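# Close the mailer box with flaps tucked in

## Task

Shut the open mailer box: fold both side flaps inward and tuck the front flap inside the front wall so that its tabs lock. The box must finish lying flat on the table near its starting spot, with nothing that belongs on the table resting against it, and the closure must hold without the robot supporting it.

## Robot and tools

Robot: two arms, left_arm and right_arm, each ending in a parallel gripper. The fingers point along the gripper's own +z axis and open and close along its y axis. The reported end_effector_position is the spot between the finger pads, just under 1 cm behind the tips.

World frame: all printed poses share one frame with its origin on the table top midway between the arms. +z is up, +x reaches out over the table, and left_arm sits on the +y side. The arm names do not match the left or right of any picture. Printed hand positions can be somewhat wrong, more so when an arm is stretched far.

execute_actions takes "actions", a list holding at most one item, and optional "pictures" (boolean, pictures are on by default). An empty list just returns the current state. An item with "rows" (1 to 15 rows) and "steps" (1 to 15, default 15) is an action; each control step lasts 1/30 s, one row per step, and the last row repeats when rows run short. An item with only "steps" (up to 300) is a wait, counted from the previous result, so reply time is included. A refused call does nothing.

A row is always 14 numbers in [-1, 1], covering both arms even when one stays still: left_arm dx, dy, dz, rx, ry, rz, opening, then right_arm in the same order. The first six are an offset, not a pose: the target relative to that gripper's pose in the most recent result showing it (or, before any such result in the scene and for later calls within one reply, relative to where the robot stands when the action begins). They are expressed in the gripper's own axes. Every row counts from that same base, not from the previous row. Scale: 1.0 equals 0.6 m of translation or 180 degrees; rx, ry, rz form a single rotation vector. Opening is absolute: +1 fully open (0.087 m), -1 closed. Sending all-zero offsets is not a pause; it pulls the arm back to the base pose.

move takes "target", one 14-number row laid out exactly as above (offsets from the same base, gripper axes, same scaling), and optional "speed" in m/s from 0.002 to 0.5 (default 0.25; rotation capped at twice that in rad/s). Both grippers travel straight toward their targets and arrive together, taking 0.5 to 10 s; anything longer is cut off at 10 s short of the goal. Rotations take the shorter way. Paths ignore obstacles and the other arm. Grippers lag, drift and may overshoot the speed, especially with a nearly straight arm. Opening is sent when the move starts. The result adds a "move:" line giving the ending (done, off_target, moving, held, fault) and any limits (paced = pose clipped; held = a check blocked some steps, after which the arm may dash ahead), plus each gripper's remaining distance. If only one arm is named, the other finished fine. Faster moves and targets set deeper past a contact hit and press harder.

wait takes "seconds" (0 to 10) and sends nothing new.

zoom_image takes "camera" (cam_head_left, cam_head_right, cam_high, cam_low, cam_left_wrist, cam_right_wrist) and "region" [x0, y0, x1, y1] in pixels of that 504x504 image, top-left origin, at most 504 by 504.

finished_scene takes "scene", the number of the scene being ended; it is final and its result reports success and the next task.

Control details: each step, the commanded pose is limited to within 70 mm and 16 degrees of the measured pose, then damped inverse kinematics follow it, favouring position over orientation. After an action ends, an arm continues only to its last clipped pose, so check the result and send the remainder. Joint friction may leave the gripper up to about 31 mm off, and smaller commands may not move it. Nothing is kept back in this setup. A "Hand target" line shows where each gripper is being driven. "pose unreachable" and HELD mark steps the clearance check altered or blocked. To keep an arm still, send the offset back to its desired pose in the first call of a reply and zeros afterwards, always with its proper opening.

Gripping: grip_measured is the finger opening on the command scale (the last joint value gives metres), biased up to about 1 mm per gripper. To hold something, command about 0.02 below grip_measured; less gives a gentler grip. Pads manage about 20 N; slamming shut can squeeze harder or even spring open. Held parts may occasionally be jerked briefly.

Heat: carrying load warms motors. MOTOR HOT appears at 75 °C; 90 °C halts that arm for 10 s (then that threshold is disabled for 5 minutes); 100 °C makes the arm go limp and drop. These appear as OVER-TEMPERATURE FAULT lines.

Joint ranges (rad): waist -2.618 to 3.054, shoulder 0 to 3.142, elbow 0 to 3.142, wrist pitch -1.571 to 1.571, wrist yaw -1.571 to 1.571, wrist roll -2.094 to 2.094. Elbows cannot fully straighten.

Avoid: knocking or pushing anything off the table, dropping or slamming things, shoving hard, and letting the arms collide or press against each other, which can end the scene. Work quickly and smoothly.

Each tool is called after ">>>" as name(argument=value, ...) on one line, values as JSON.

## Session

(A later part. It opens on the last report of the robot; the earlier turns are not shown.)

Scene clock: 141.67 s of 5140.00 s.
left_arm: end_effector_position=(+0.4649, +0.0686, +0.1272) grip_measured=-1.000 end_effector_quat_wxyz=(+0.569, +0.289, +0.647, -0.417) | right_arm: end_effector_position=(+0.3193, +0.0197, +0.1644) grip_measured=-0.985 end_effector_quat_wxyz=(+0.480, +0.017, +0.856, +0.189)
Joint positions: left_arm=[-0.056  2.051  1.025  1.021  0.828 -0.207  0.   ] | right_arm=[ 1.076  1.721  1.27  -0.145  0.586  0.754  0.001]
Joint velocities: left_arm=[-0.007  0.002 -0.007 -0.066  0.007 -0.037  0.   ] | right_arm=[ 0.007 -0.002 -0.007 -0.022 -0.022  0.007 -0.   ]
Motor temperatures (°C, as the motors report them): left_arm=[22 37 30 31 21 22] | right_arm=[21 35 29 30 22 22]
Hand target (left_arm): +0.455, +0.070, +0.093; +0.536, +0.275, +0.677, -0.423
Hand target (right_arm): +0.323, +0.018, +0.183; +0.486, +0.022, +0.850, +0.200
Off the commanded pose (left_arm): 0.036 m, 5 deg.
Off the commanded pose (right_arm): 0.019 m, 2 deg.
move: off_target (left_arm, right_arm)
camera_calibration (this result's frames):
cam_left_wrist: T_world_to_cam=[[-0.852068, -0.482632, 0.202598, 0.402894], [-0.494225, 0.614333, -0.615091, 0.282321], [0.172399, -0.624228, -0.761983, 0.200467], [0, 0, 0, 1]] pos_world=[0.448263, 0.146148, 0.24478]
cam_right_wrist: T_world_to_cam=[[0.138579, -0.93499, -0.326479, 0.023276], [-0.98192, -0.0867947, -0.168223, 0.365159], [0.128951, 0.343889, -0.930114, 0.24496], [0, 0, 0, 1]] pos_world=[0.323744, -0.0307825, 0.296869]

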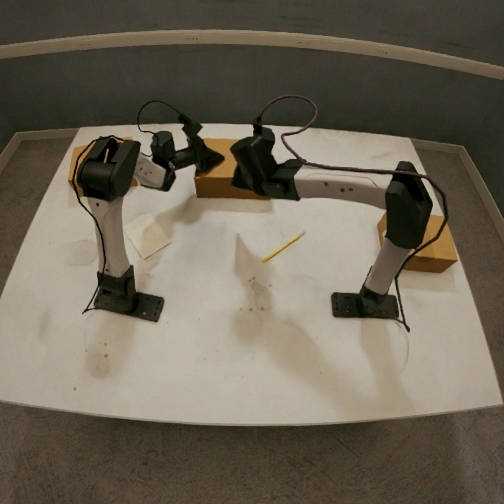

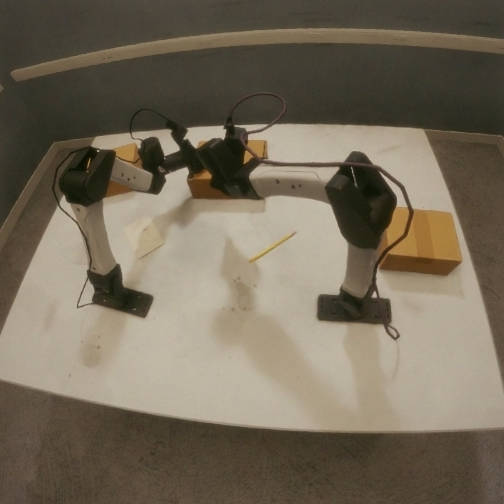

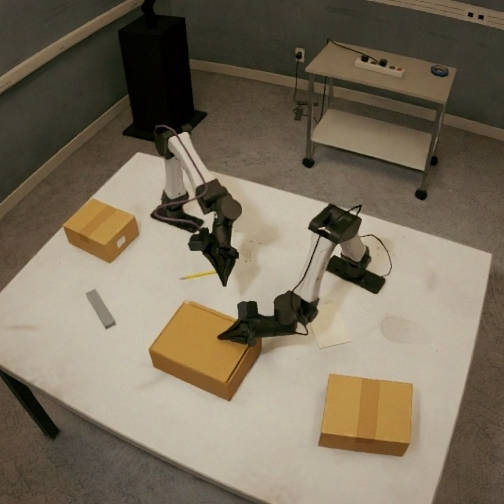

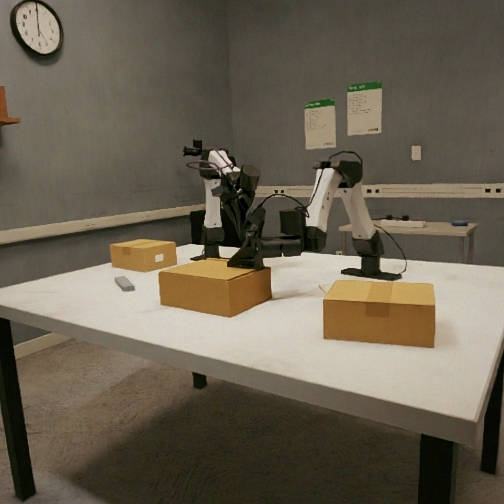

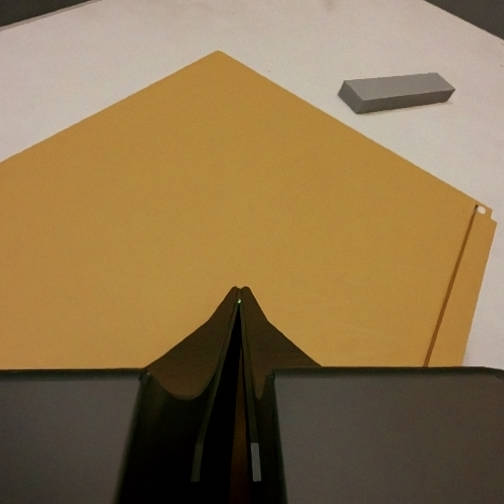

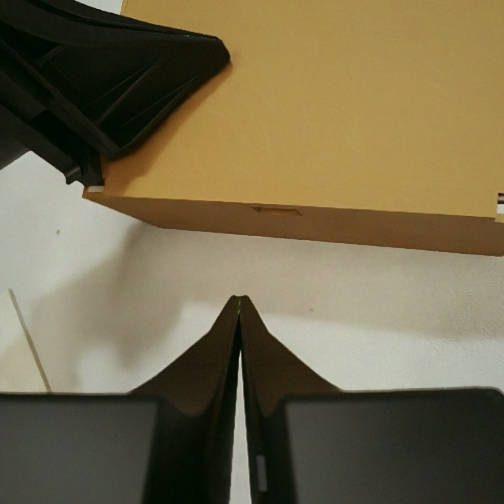

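Lift off and check.

>>> move(target=[-0.12,0,-0.05,0,0,0,-1, 0,-0.1,-0.05,0,0,0,-1], speed=0.1)

>>> wait(seconds=1.5)

Scene clock: 144.37 s of 5140.00 s.
left_arm: end_effector_position=(+0.4622, +0.0995, +0.1970) grip_measured=-1.000 end_effector_quat_wxyz=(+0.574, +0.291, +0.643, -0.416) | right_arm: end_effector_position=(+0.3018, -0.0425, +0.1502) grip_measured=-0.985 end_effector_quat_wxyz=(+0.473, +0.016, +0.862, +0.180)
Joint positions: left_arm=[ 0.021  1.86   1.079  0.788  0.907 -0.207  0.   ] | right_arm=[ 1.021  1.512  1.009 -0.102  0.542  0.724  0.001]
Joint velocities: left_arm=[-0.002  0.012 -0.017 -0.022  0.007  0.022  0.   ] | right_arm=[ 0.012  0.007 -0.002  0.037 -0.022 -0.037  0.   ]
Motor temperatures (°C, as the motors report them): left_arm=[22 37 30 30 21 22] | right_arm=[21 35 29 30 22 22]
Hand target (left_arm): +0.464, +0.102, +0.198; +0.570, +0.290, +0.647, -0.416
Hand target (right_arm): +0.303, -0.045, +0.156; +0.480, +0.017, +0.857, +0.189
Off the commanded pose (left_arm): 0.003 m, 1 deg.
Off the commanded pose (right_arm): 0.008 m, 2 deg.
move: done
camera_calibration (this result's frames):
cam_left_wrist: T_world_to_cam=[[-0.855141, -0.481188, 0.192853, 0.404608], [-0.485633, 0.613439, -0.622779, 0.302621], [0.18137, -0.62622, -0.758257, 0.268786], [0, 0, 0, 1]] pos_world=[0.44421, 0.177372, 0.314245]
cam_right_wrist: T_world_to_cam=[[0.129321, -0.941885, -0.310047, -0.0370153], [-0.984957, -0.0858738, -0.149952, 0.338406], [0.114612, 0.324775, -0.938821, 0.260225], [0, 0, 0, 1]] pos_world=[0.308277, -0.0903185, 0.283573]

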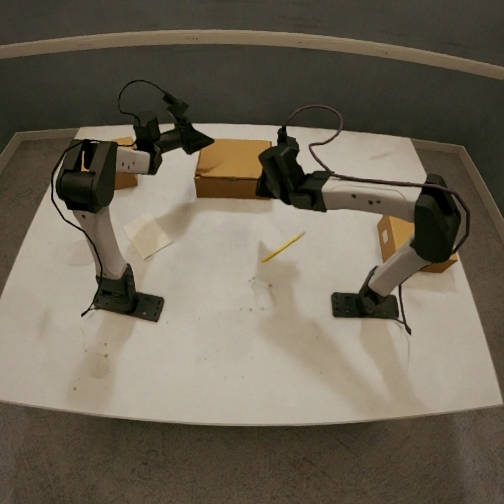

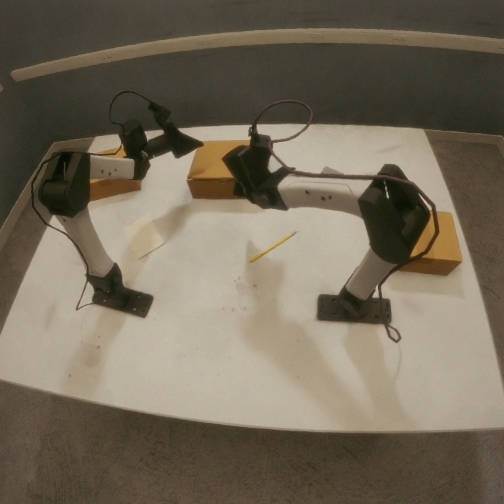

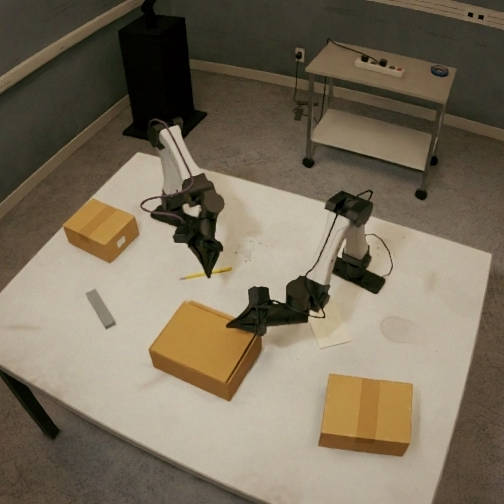

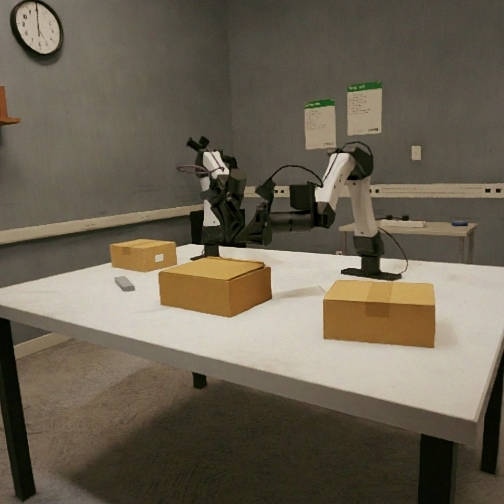

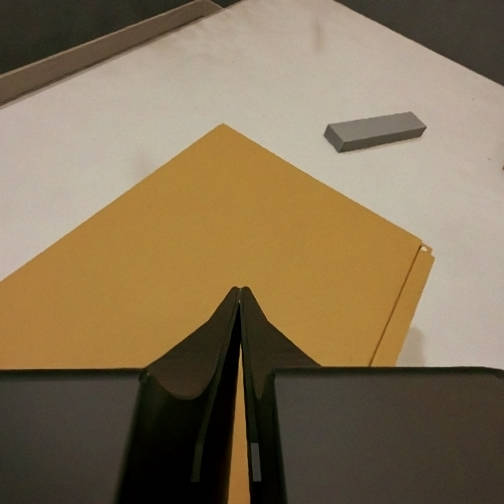

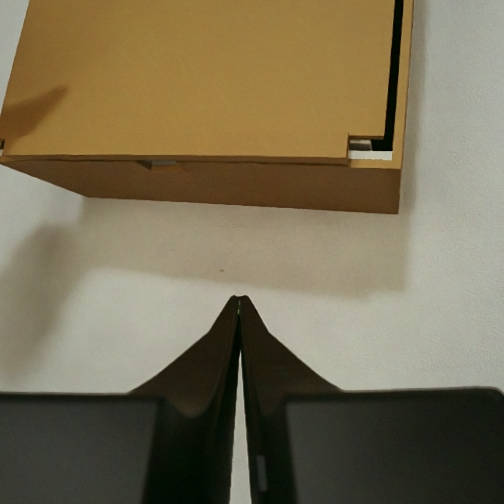

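Scene clock: 145.87 s of 5140.00 s.
left_arm: end_effector_position=(+0.4620, +0.0994, +0.1966) grip_measured=-1.000 end_effector_quat_wxyz=(+0.573, +0.291, +0.643, -0.416) | right_arm: end_effector_position=(+0.3018, -0.0423, +0.1503) grip_measured=-0.985 end_effector_quat_wxyz=(+0.473, +0.016, +0.862, +0.180)
Joint positions: left_arm=[ 0.021  1.86   1.079  0.786  0.907 -0.207  0.   ] | right_arm=[ 1.021  1.512  1.009 -0.102  0.541  0.724  0.001]
Joint velocities: left_arm=[-0.007 -0.002 -0.002 -0.022  0.022  0.037  0.   ] | right_arm=[-0.017  0.002 -0.007 -0.007  0.007 -0.081 -0.001]
Motor temperatures (°C, as the motors report them): left_arm=[22 37 30 30 21 22] | right_arm=[21 35 29 30 22 22]
Hand target (left_arm): +0.464, +0.102, +0.198; +0.570, +0.290, +0.647, -0.416
Hand target (right_arm): +0.303, -0.045, +0.156; +0.480, +0.017, +0.857, +0.189
Off the commanded pose (left_arm): 0.003 m, 1 deg.
Off the commanded pose (right_arm): 0.008 m, 1 deg.
Steps of this call (steps 1 to 45: nothing new was sent). Readings (end_effector_position):
1: left_arm (+0.4621, +0.0995, +0.1970) | right_arm (+0.3018, -0.0424, +0.1502)
2: left_arm (+0.4621, +0.0995, +0.1969) | right_arm (+0.3018, -0.0424, +0.1502)
4: left_arm (+0.4621, +0.0995, +0.1968) | right_arm (+0.3018, -0.0424, +0.1502)
8: left_arm (+0.4620, +0.0994, +0.1967) | right_arm (+0.3018, -0.0423, +0.1502)
45: the state above
camera_calibration (this result's frames):
cam_left_wrist: T_world_to_cam=[[-0.855069, -0.480601, 0.194626, 0.404044], [-0.486573, 0.61402, -0.621471, 0.302417], [0.179176, -0.6261, -0.758877, 0.269613], [0, 0, 0, 1]] pos_world=[0.444325, 0.177299, 0.313909]
cam_right_wrist: T_world_to_cam=[[0.129693, -0.94161, -0.310724, -0.0368348], [-0.984893, -0.0860698, -0.150261, 0.338485], [0.114743, 0.325518, -0.938548, 0.260237], [0, 0, 0, 1]] pos_world=[0.308288, -0.0902625, 0.28366]

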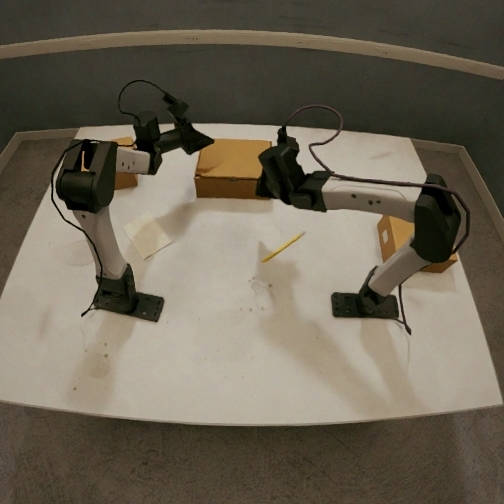

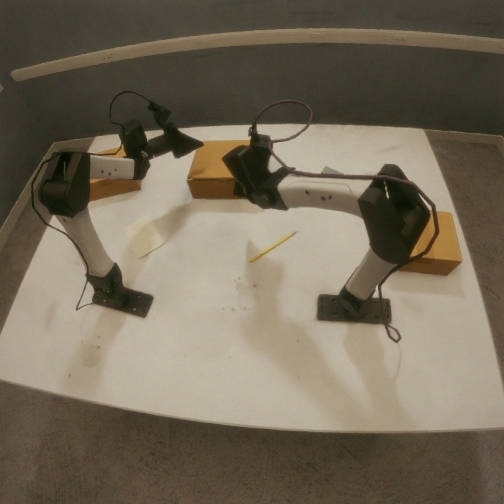

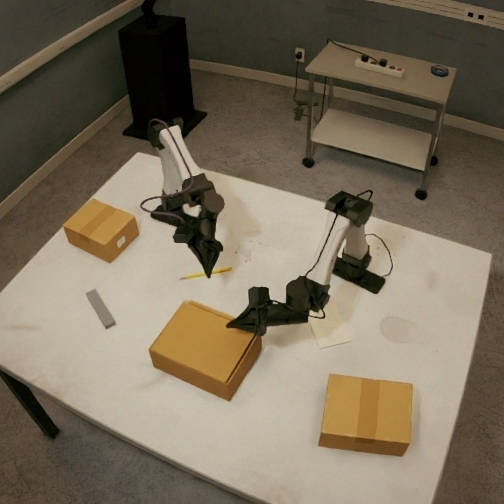

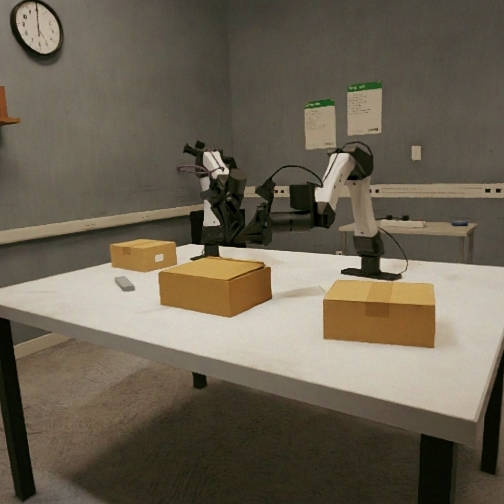

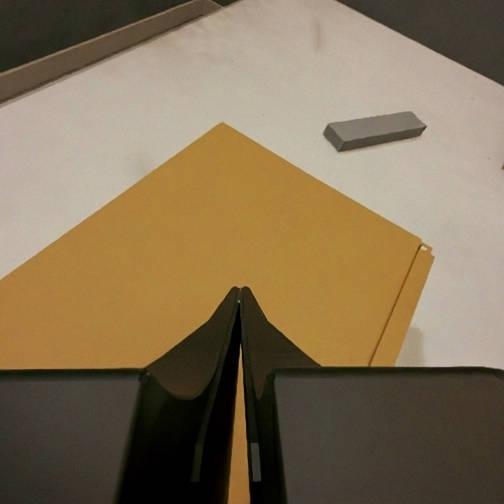

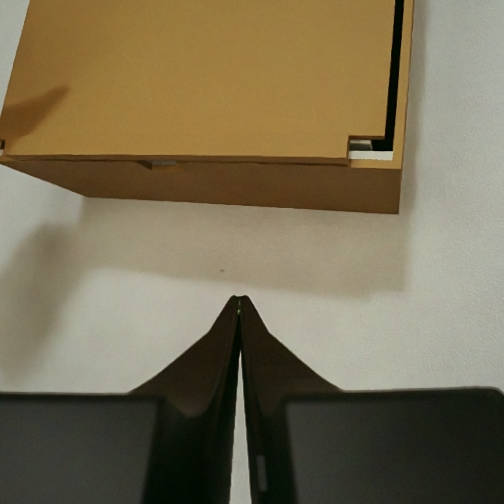

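Latched.

>>> finished_scene(scene=1)

The scene is finished: the task was done.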